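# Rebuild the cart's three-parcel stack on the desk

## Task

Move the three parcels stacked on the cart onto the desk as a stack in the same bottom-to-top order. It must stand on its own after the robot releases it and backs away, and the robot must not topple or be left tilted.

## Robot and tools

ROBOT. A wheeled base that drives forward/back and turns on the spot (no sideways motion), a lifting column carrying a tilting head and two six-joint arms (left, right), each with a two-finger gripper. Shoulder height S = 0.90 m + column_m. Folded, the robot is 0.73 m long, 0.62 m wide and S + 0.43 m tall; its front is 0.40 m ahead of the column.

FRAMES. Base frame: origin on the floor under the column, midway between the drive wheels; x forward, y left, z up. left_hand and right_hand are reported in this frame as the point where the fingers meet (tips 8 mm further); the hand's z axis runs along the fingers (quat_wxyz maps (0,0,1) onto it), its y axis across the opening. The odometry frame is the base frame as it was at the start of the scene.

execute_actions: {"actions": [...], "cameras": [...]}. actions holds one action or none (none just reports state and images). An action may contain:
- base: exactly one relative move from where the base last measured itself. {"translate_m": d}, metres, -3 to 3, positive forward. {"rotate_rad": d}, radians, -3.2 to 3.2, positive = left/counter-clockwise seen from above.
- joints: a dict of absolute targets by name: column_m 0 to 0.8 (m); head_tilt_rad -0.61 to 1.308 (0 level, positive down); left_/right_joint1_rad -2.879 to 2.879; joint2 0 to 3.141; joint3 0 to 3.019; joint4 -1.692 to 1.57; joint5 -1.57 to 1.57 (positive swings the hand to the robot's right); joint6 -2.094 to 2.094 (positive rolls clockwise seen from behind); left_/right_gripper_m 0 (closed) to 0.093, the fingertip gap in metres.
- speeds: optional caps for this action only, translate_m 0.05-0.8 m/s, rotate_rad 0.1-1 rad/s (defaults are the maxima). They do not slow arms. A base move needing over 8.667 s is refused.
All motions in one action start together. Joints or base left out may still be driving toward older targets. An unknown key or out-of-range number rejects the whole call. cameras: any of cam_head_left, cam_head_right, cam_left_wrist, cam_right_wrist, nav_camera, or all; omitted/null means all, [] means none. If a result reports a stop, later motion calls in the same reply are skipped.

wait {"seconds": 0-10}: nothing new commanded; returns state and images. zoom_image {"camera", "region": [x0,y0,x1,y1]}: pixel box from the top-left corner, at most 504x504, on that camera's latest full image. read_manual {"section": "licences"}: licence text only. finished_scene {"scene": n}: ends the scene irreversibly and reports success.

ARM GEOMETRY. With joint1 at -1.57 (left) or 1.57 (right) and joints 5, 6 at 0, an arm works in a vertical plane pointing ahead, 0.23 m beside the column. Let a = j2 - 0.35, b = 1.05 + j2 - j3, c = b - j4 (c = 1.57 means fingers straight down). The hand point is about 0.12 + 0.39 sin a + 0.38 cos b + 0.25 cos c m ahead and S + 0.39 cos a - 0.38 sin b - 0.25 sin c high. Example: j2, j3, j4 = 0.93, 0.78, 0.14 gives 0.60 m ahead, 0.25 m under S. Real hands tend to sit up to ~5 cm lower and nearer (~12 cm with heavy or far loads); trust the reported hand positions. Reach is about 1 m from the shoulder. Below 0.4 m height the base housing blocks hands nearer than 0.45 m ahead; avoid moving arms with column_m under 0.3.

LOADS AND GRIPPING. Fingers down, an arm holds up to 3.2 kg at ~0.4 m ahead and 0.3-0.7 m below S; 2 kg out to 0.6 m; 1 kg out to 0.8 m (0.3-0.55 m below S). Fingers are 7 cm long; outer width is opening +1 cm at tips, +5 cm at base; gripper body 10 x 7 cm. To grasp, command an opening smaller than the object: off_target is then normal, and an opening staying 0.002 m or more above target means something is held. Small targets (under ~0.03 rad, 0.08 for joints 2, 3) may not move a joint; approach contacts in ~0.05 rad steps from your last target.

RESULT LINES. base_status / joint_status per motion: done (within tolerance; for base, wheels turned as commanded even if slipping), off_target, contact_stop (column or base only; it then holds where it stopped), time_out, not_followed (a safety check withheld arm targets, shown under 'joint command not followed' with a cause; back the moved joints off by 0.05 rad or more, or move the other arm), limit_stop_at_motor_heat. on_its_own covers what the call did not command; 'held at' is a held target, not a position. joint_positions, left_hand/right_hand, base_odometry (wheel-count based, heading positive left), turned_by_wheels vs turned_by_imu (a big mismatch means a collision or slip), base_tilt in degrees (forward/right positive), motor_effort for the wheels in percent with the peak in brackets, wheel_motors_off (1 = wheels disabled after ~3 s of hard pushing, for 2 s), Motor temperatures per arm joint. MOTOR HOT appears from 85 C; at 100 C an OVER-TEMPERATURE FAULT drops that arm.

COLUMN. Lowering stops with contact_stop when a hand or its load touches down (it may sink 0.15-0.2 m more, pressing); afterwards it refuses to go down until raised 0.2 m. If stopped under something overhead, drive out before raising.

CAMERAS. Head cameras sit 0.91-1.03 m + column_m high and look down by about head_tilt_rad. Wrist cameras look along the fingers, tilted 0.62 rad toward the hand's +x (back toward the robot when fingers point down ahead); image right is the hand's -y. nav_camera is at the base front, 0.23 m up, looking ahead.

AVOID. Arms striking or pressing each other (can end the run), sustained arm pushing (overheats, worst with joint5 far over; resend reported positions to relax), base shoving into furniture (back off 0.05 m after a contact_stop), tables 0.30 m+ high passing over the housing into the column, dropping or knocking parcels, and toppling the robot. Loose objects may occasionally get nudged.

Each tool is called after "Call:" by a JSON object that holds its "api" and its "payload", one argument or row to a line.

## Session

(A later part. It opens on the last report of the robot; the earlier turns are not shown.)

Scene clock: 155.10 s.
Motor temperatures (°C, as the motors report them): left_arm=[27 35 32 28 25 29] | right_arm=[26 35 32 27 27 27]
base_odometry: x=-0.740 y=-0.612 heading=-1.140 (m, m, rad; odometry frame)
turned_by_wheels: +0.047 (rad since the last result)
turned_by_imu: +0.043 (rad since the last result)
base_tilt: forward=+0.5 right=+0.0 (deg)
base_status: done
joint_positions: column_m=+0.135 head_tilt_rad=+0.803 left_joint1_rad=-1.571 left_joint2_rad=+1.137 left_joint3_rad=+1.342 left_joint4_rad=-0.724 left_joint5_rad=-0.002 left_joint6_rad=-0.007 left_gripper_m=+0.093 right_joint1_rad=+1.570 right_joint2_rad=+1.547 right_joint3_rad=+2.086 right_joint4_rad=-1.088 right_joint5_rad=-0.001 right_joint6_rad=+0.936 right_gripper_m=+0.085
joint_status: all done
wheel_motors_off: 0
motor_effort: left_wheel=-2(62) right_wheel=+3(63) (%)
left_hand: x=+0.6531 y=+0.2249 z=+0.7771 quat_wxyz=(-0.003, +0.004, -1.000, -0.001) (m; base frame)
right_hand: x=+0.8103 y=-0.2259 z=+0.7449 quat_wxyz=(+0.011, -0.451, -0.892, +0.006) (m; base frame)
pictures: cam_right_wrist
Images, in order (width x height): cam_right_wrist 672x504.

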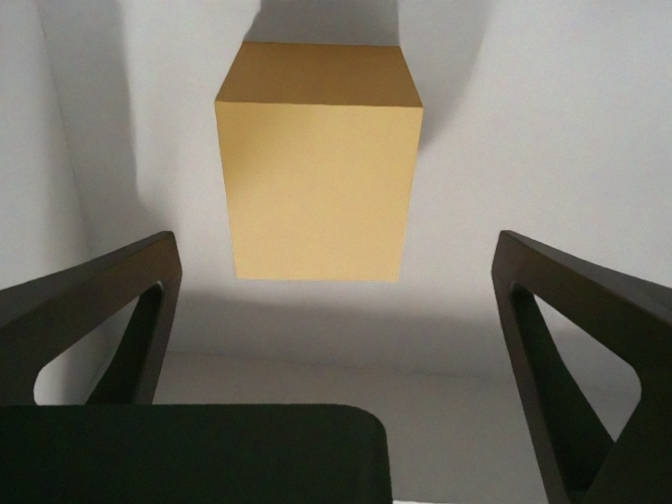

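Call:
{"api": "execute_actions", "payload": {
  "actions": [
    {"base":{"translate_m":0.007},"joints":{"column_m":0.078}}
  ],
  "cameras": []
}}

Call:
{"api": "execute_actions", "payload": {
  "actions": [
    {"joints":{"right_gripper_m":0.03}}
  ],
  "cameras": ["cam_right_wrist"]
}}

Call:
{"api": "execute_actions", "payload": {
  "actions": [
    {"joints":{"column_m":0.19}}
  ],
  "cameras": []
}}

Call:
{"api": "execute_actions", "payload": {
  "actions": [
    {"base":{"translate_m":-1.113},"joints":{"column_m":0.42,"right_joint6_rad":0.05}}
  ],
  "cameras": []
}}

Call:
{"api": "execute_actions", "payload": {
  "actions": [
    {"base":{"rotate_rad":-2.487},"joints":{"column_m":0.5}}
  ],
  "cameras": ["cam_right_wrist","cam_head_right"]
}}

Call:
{"api": "zoom_image", "payload": {
  "camera": "cam_head_right",
  "region": [320,80,480,220]
}}

Scene clock: 165.73 s.
Motor temperatures (°C, as the motors report them): left_arm=[27 35 32 28 25 29] | right_arm=[26 35 32 27 27 27]
base_odometry: x=-0.737 y=-0.618 heading=-1.137 (m, m, rad; odometry frame)
turned_by_wheels: +0.003 (rad since the last result)
turned_by_imu: +0.001 (rad since the last result)
base_tilt: forward=+0.4 right=+0.0 (deg)
base_status: done
joint_positions: column_m=+0.078 head_tilt_rad=+0.803 left_joint1_rad=-1.571 left_joint2_rad=+1.137 left_joint3_rad=+1.341 left_joint4_rad=-0.724 left_joint5_rad=-0.002 left_joint6_rad=-0.007 left_gripper_m=+0.093 right_joint1_rad=+1.570 right_joint2_rad=+1.547 right_joint3_rad=+2.087 right_joint4_rad=-1.088 right_joint5_rad=-0.001 right_joint6_rad=+0.936 right_gripper_m=+0.085
joint_status: all done
wheel_motors_off: 0
motor_effort: left_wheel=+2(54) right_wheel=+0(54) (%)
left_hand: x=+0.6526 y=+0.2249 z=+0.7197 quat_wxyz=(-0.002, +0.004, -1.000, -0.001) (m; base frame)
right_hand: x=+0.8103 y=-0.2259 z=+0.6880 quat_wxyz=(+0.011, -0.451, -0.892, +0.006) (m; base frame)
pictures: none
No camera images: the call's "cameras" was empty. Leave "cameras" out to get every camera's image.

Scene clock: 166.33 s.
Motor temperatures (°C, as the motors report them): left_arm=[27 35 32 28 25 29] | right_arm=[26 35 32 27 27 27]
base_odometry: x=-0.737 y=-0.618 heading=-1.137 (m, m, rad; odometry frame)
turned_by_wheels: +0.000 (rad since the last result)
turned_by_imu: +0.000 (rad since the last result)
base_tilt: forward=+0.5 right=+0.1 (deg)
base_status: not commanded
joint_positions: column_m=+0.078 head_tilt_rad=+0.803 left_joint1_rad=-1.571 left_joint2_rad=+1.137 left_joint3_rad=+1.341 left_joint4_rad=-0.724 left_joint5_rad=-0.002 left_joint6_rad=-0.007 left_gripper_m=+0.093 right_joint1_rad=+1.570 right_joint2_rad=+1.547 right_joint3_rad=+2.087 right_joint4_rad=-1.088 right_joint5_rad=-0.001 right_joint6_rad=+0.936 right_gripper_m=+0.049
joint_status: right_gripper_m off_target (ended at +0.049, target +0.030)
wheel_motors_off: 0
motor_effort: left_wheel=+2(3) right_wheel=+0(0) (%)
left_hand: x=+0.6526 y=+0.2249 z=+0.7197 quat_wxyz=(-0.002, +0.004, -1.000, -0.001) (m; base frame)
right_hand: x=+0.8103 y=-0.2259 z=+0.6880 quat_wxyz=(+0.011, -0.451, -0.892, +0.006) (m; base frame)
pictures: cam_right_wrist
Images, in order (width x height): cam_right_wrist 672x504.

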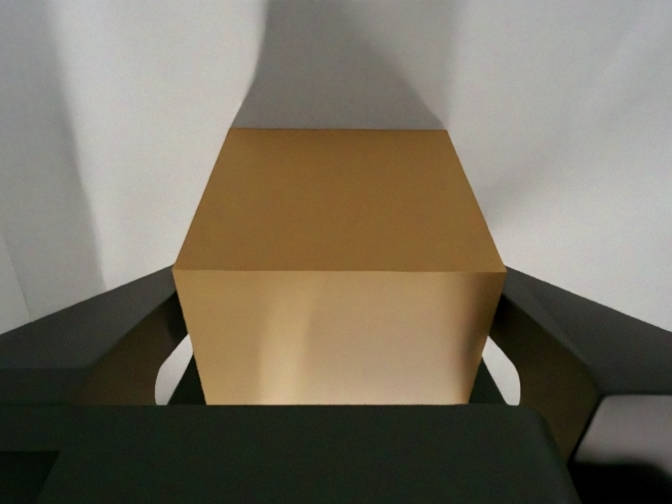

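Scene clock: 168.40 s.
Motor temperatures (°C, as the motors report them): left_arm=[27 35 32 28 25 29] | right_arm=[26 35 32 27 27 27]
base_odometry: x=-0.737 y=-0.618 heading=-1.137 (m, m, rad; odometry frame)
turned_by_wheels: +0.000 (rad since the last result)
turned_by_imu: -0.001 (rad since the last result)
base_tilt: forward=+0.4 right=+0.0 (deg)
base_status: not commanded
joint_positions: column_m=+0.190 head_tilt_rad=+0.803 left_joint1_rad=-1.571 left_joint2_rad=+1.137 left_joint3_rad=+1.341 left_joint4_rad=-0.724 left_joint5_rad=-0.002 left_joint6_rad=-0.007 left_gripper_m=+0.093 right_joint1_rad=+1.570 right_joint2_rad=+1.548 right_joint3_rad=+2.087 right_joint4_rad=-1.088 right_joint5_rad=-0.001 right_joint6_rad=+0.936 right_gripper_m=+0.049
joint_status: all done
wheel_motors_off: 0
motor_effort: left_wheel=+3(3) right_wheel=+0(1) (%)
left_hand: x=+0.6526 y=+0.2249 z=+0.8316 quat_wxyz=(-0.002, +0.004, -1.000, -0.001) (m; base frame)
right_hand: x=+0.8101 y=-0.2259 z=+0.7993 quat_wxyz=(+0.011, -0.451, -0.892, +0.006) (m; base frame)
pictures: none
No camera images: the call's "cameras" was empty. Leave "cameras" out to get every camera's image.

Scene clock: 172.00 s.
Motor temperatures (°C, as the motors report them): left_arm=[27 35 32 28 25 29] | right_arm=[26 36 32 27 27 27]
base_odometry: x=-1.205 y=+0.392 heading=-1.136 (m, m, rad; odometry frame)
turned_by_wheels: +0.002 (rad since the last result)
turned_by_imu: -0.002 (rad since the last result)
base_tilt: forward=+0.5 right=+0.0 (deg)
base_status: done
joint_positions: column_m=+0.420 head_tilt_rad=+0.803 left_joint1_rad=-1.571 left_joint2_rad=+1.138 left_joint3_rad=+1.340 left_joint4_rad=-0.723 left_joint5_rad=-0.002 left_joint6_rad=-0.007 left_gripper_m=+0.093 right_joint1_rad=+1.570 right_joint2_rad=+1.548 right_joint3_rad=+2.088 right_joint4_rad=-1.089 right_joint5_rad=-0.001 right_joint6_rad=+0.064 right_gripper_m=+0.049
joint_status: all done
wheel_motors_off: 0
motor_effort: left_wheel=+2(84) right_wheel=-1(76) (%)
left_hand: x=+0.6515 y=+0.2249 z=+1.0607 quat_wxyz=(-0.001, +0.004, -1.000, -0.001) (m; base frame)
right_hand: x=+0.8102 y=-0.2259 z=+1.0296 quat_wxyz=(+0.013, -0.032, -0.999, +0.000) (m; base frame)
pictures: none
No camera images: the call's "cameras" was empty. Leave "cameras" out to get every camera's image.

Scene clock: 176.20 s.
Motor temperatures (°C, as the motors report them): left_arm=[27 35 32 28 25 29] | right_arm=[26 36 32 27 27 27]
base_odometry: x=-1.206 y=+0.392 heading=+2.662 (m, m, rad; odometry frame)
turned_by_wheels: -2.485 (rad since the last result)
turned_by_imu: -2.467 (rad since the last result)
base_tilt: forward=+0.5 right=-0.1 (deg)
base_status: done
joint_positions: column_m=+0.500 head_tilt_rad=+0.803 left_joint1_rad=-1.571 left_joint2_rad=+1.138 left_joint3_rad=+1.340 left_joint4_rad=-0.723 left_joint5_rad=-0.002 left_joint6_rad=-0.007 left_gripper_m=+0.093 right_joint1_rad=+1.570 right_joint2_rad=+1.548 right_joint3_rad=+2.088 right_joint4_rad=-1.089 right_joint5_rad=-0.001 right_joint6_rad=+0.063 right_gripper_m=+0.049
joint_status: all done
wheel_motors_off: 0
motor_effort: left_wheel=+7(75) right_wheel=-7(62) (%)
left_hand: x=+0.6515 y=+0.2249 z=+1.1407 quat_wxyz=(-0.001, +0.004, -1.000, -0.001) (m; base frame)
right_hand: x=+0.8102 y=-0.2261 z=+1.1096 quat_wxyz=(+0.013, -0.032, -0.999, +0.001) (m; base frame)
pictures: cam_head_right, cam_right_wrist
Images, in order (width x height): cam_head_right 672x504, cam_right_wrist 672x504.

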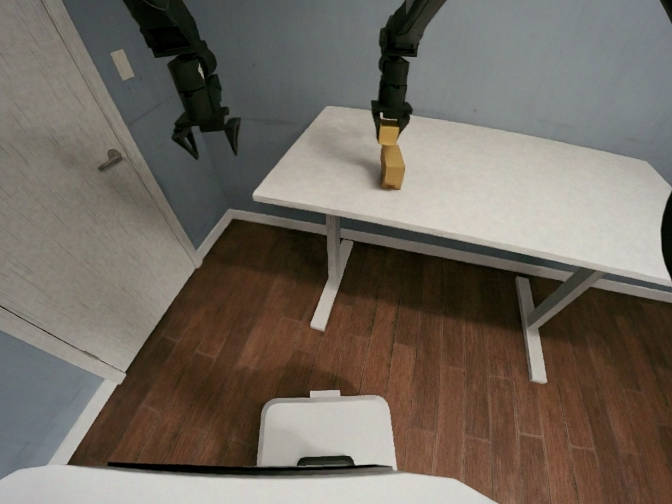

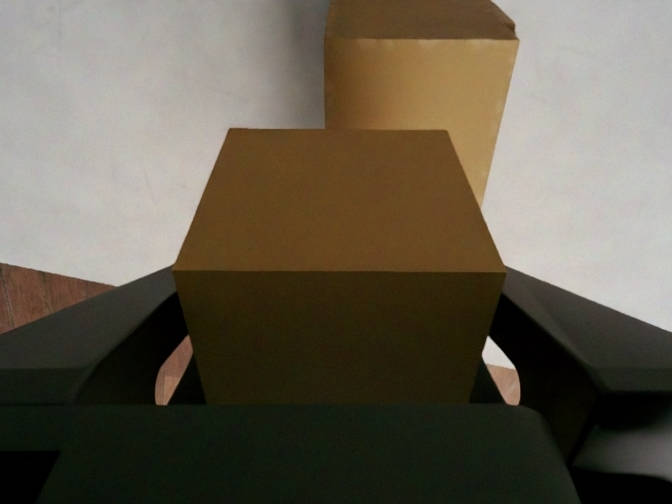

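Region (320, 80, 480, 220) of cam_head_right's 672x504 image, scaled by 3.150, with more detail than that image has; it fills the top 441 rows of this view, and the rest is white.

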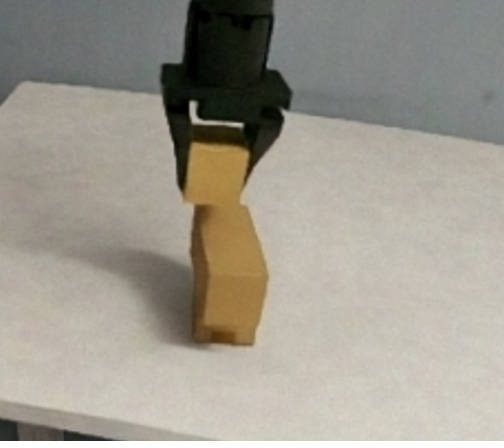

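Call:
{"api": "execute_actions", "payload": {
  "actions": [
    {"base":{"rotate_rad":-0.026}}
  ],
  "cameras": []
}}

Call:
{"api": "execute_actions", "payload": {
  "actions": [
    {"base":{"translate_m":-0.013},"joints":{"column_m":0.485}}
  ],
  "cameras": ["cam_right_wrist"]
}}

Scene clock: 181.00 s.
Motor temperatures (°C, as the motors report them): left_arm=[27 35 32 28 25 29] | right_arm=[26 36 32 27 27 27]
base_odometry: x=-1.206 y=+0.392 heading=+2.638 (m, m, rad; odometry frame)
turned_by_wheels: -0.025 (rad since the last result)
turned_by_imu: -0.026 (rad since the last result)
base_tilt: forward=+0.5 right=+0.0 (deg)
base_status: done
joint_positions: column_m=+0.500 head_tilt_rad=+0.803 left_joint1_rad=-1.571 left_joint2_rad=+1.138 left_joint3_rad=+1.340 left_joint4_rad=-0.723 left_joint5_rad=-0.001 left_joint6_rad=-0.007 left_gripper_m=+0.093 right_joint1_rad=+1.569 right_joint2_rad=+1.548 right_joint3_rad=+2.088 right_joint4_rad=-1.089 right_joint5_rad=-0.001 right_joint6_rad=+0.063 right_gripper_m=+0.049
joint_status: not commanded
wheel_motors_off: 0
motor_effort: left_wheel=+6(30) right_wheel=-7(35) (%)
left_hand: x=+0.6515 y=+0.2246 z=+1.1407 quat_wxyz=(-0.001, +0.003, -1.000, +0.000) (m; base frame)
right_hand: x=+0.8102 y=-0.2266 z=+1.1096 quat_wxyz=(+0.013, -0.032, -0.999, +0.001) (m; base frame)
pictures: none
No camera images: the call's "cameras" was empty. Leave "cameras" out to get every camera's image.

Scene clock: 182.00 s.
Motor temperatures (°C, as the motors report them): left_arm=[27 35 32 28 25 29] | right_arm=[26 36 32 27 27 27]
base_odometry: x=-1.195 y=+0.386 heading=+2.637 (m, m, rad; odometry frame)
turned_by_wheels: +0.000 (rad since the last result)
turned_by_imu: -0.001 (rad since the last result)
base_tilt: forward=+0.5 right=+0.0 (deg)
base_status: done
joint_positions: column_m=+0.485 head_tilt_rad=+0.803 left_joint1_rad=-1.571 left_joint2_rad=+1.140 left_joint3_rad=+1.339 left_joint4_rad=-0.723 left_joint5_rad=-0.001 left_joint6_rad=-0.007 left_gripper_m=+0.093 right_joint1_rad=+1.569 right_joint2_rad=+1.548 right_joint3_rad=+2.088 right_joint4_rad=-1.090 right_joint5_rad=-0.001 right_joint6_rad=+0.063 right_gripper_m=+0.049
joint_status: all done
wheel_motors_off: 0
motor_effort: left_wheel=-2(51) right_wheel=-4(67) (%)
left_hand: x=+0.6507 y=+0.2246 z=+1.1248 quat_wxyz=(+0.000, +0.003, -1.000, +0.000) (m; base frame)
right_hand: x=+0.8100 y=-0.2266 z=+1.0946 quat_wxyz=(+0.013, -0.032, -0.999, +0.001) (m; base frame)
pictures: cam_right_wrist
Images, in order (width x height): cam_right_wrist 672x504.

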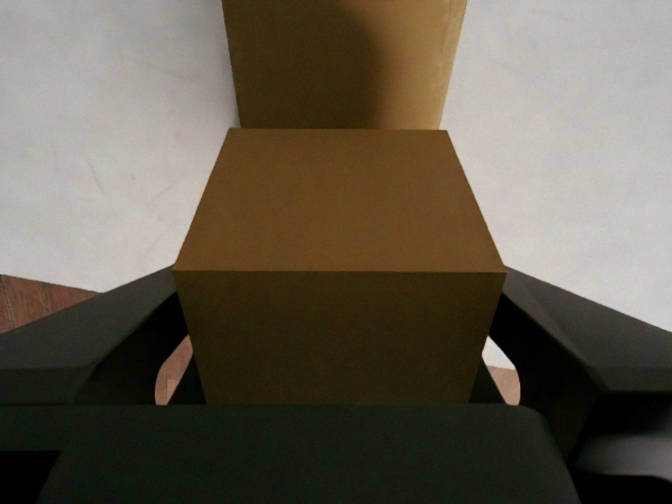

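Call:
{"api": "execute_actions", "payload": {
  "actions": [
    {"joints":{"column_m":0.465}}
  ],
  "cameras": []
}}

Call:
{"api": "execute_actions", "payload": {
  "actions": [
    {"joints":{"right_gripper_m":0.093}}
  ],
  "cameras": []
}}

Call:
{"api": "execute_actions", "payload": {
  "actions": [
    {"joints":{"column_m":0.53}}
  ],
  "cameras": []
}}

Call:
{"api": "execute_actions", "payload": {
  "actions": [
    {"base":{"translate_m":-0.4}}
  ],
  "cameras": ["cam_head_right"]
}}

Scene clock: 193.37 s.
Motor temperatures (°C, as the motors report them): left_arm=[27 35 33 28 25 29] | right_arm=[26 36 33 27 27 27]
base_odometry: x=-1.195 y=+0.386 heading=+2.637 (m, m, rad; odometry frame)
turned_by_wheels: +0.000 (rad since the last result)
turned_by_imu: -0.002 (rad since the last result)
base_tilt: forward=+0.3 right=+0.0 (deg)
base_status: not commanded
joint_positions: column_m=+0.465 head_tilt_rad=+0.803 left_joint1_rad=-1.571 left_joint2_rad=+1.140 left_joint3_rad=+1.339 left_joint4_rad=-0.723 left_joint5_rad=-0.001 left_joint6_rad=-0.007 left_gripper_m=+0.093 right_joint1_rad=+1.569 right_joint2_rad=+1.545 right_joint3_rad=+2.089 right_joint4_rad=-1.092 right_joint5_rad=+0.001 right_joint6_rad=+0.063 right_gripper_m=+0.049
joint_status: all done
wheel_motors_off: 0
motor_effort: left_wheel=-2(3) right_wheel=-6(6) (%)
left_hand: x=+0.6507 y=+0.2246 z=+1.1048 quat_wxyz=(+0.000, +0.003, -1.000, +0.000) (m; base frame)
right_hand: x=+0.8110 y=-0.2268 z=+1.0771 quat_wxyz=(+0.012, -0.032, -0.999, +0.002) (m; base frame)
pictures: none
No camera images: the call's "cameras" was empty. Leave "cameras" out to get every camera's image.

Scene clock: 194.00 s.
Motor temperatures (°C, as the motors report them): left_arm=[27 35 33 28 25 29] | right_arm=[26 36 33 27 27 27]
base_odometry: x=-1.195 y=+0.386 heading=+2.637 (m, m, rad; odometry frame)
turned_by_wheels: +0.000 (rad since the last result)
turned_by_imu: +0.000 (rad since the last result)
base_tilt: forward=+0.5 right=-0.1 (deg)
base_status: not commanded
joint_positions: column_m=+0.465 head_tilt_rad=+0.803 left_joint1_rad=-1.571 left_joint2_rad=+1.140 left_joint3_rad=+1.339 left_joint4_rad=-0.723 left_joint5_rad=-0.001 left_joint6_rad=-0.007 left_gripper_m=+0.093 right_joint1_rad=+1.569 right_joint2_rad=+1.545 right_joint3_rad=+2.089 right_joint4_rad=-1.092 right_joint5_rad=+0.001 right_joint6_rad=+0.063 right_gripper_m=+0.093
joint_status: all done
wheel_motors_off: 0
motor_effort: left_wheel=-1(2) right_wheel=-6(6) (%)
left_hand: x=+0.6507 y=+0.2246 z=+1.1048 quat_wxyz=(+0.000, +0.003, -1.000, +0.000) (m; base frame)
right_hand: x=+0.8110 y=-0.2268 z=+1.0771 quat_wxyz=(+0.012, -0.032, -0.999, +0.002) (m; base frame)
pictures: none
No camera images: the call's "cameras" was empty. Leave "cameras" out to get every camera's image.

Scene clock: 195.43 s.
Motor temperatures (°C, as the motors report them): left_arm=[27 35 33 28 25 29] | right_arm=[26 36 33 27 27 27]
base_odometry: x=-1.195 y=+0.386 heading=+2.637 (m, m, rad; odometry frame)
turned_by_wheels: +0.000 (rad since the last result)
turned_by_imu: -0.001 (rad since the last result)
base_tilt: forward=+0.5 right=+0.0 (deg)
base_status: not commanded
joint_positions: column_m=+0.530 head_tilt_rad=+0.803 left_joint1_rad=-1.571 left_joint2_rad=+1.140 left_joint3_rad=+1.339 left_joint4_rad=-0.723 left_joint5_rad=-0.001 left_joint6_rad=-0.007 left_gripper_m=+0.093 right_joint1_rad=+1.569 right_joint2_rad=+1.545 right_joint3_rad=+2.089 right_joint4_rad=-1.092 right_joint5_rad=+0.001 right_joint6_rad=+0.063 right_gripper_m=+0.093
joint_status: all done
wheel_motors_off: 0
motor_effort: left_wheel=-1(2) right_wheel=-6(6) (%)
left_hand: x=+0.6507 y=+0.2246 z=+1.1697 quat_wxyz=(+0.000, +0.003, -1.000, +0.000) (m; base frame)
right_hand: x=+0.8108 y=-0.2268 z=+1.1417 quat_wxyz=(+0.012, -0.032, -0.999, +0.002) (m; base frame)
pictures: none
No camera images: the call's "cameras" was empty. Leave "cameras" out to get every camera's image.

Scene clock: 197.93 s.
Motor temperatures (°C, as the motors report them): left_arm=[27 35 33 28 25 29] | right_arm=[26 36 33 27 27 27]
base_odometry: x=-0.845 y=+0.192 heading=+2.636 (m, m, rad; odometry frame)
turned_by_wheels: -0.001 (rad since the last result)
turned_by_imu: -0.004 (rad since the last result)
base_tilt: forward=+0.5 right=+0.1 (deg)
base_status: done
joint_positions: column_m=+0.530 head_tilt_rad=+0.803 left_joint1_rad=-1.571 left_joint2_rad=+1.140 left_joint3_rad=+1.337 left_joint4_rad=-0.723 left_joint5_rad=-0.001 left_joint6_rad=-0.007 left_gripper_m=+0.093 right_joint1_rad=+1.569 right_joint2_rad=+1.545 right_joint3_rad=+2.089 right_joint4_rad=-1.092 right_joint5_rad=+0.001 right_joint6_rad=+0.063 right_gripper_m=+0.093
joint_status: not commanded
wheel_motors_off: 0
motor_effort: left_wheel=-1(78) right_wheel=+2(59) (%)
left_hand: x=+0.6497 y=+0.2246 z=+1.1690 quat_wxyz=(+0.001, +0.003, -1.000, +0.000) (m; base frame)
right_hand: x=+0.8110 y=-0.2268 z=+1.1418 quat_wxyz=(+0.012, -0.032, -0.999, +0.002) (m; base frame)
pictures: cam_head_right
Images, in order (width x height): cam_head_right 672x504.

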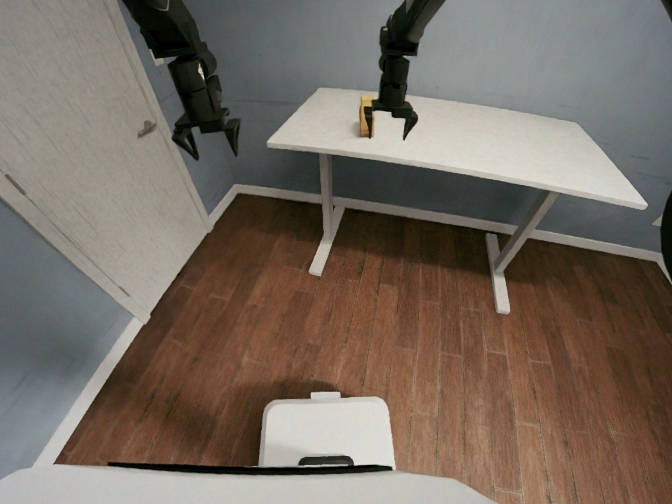

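Call:
{"api": "finished_scene", "payload": {
  "scene": 2
}}

The scene is finished: the task was done.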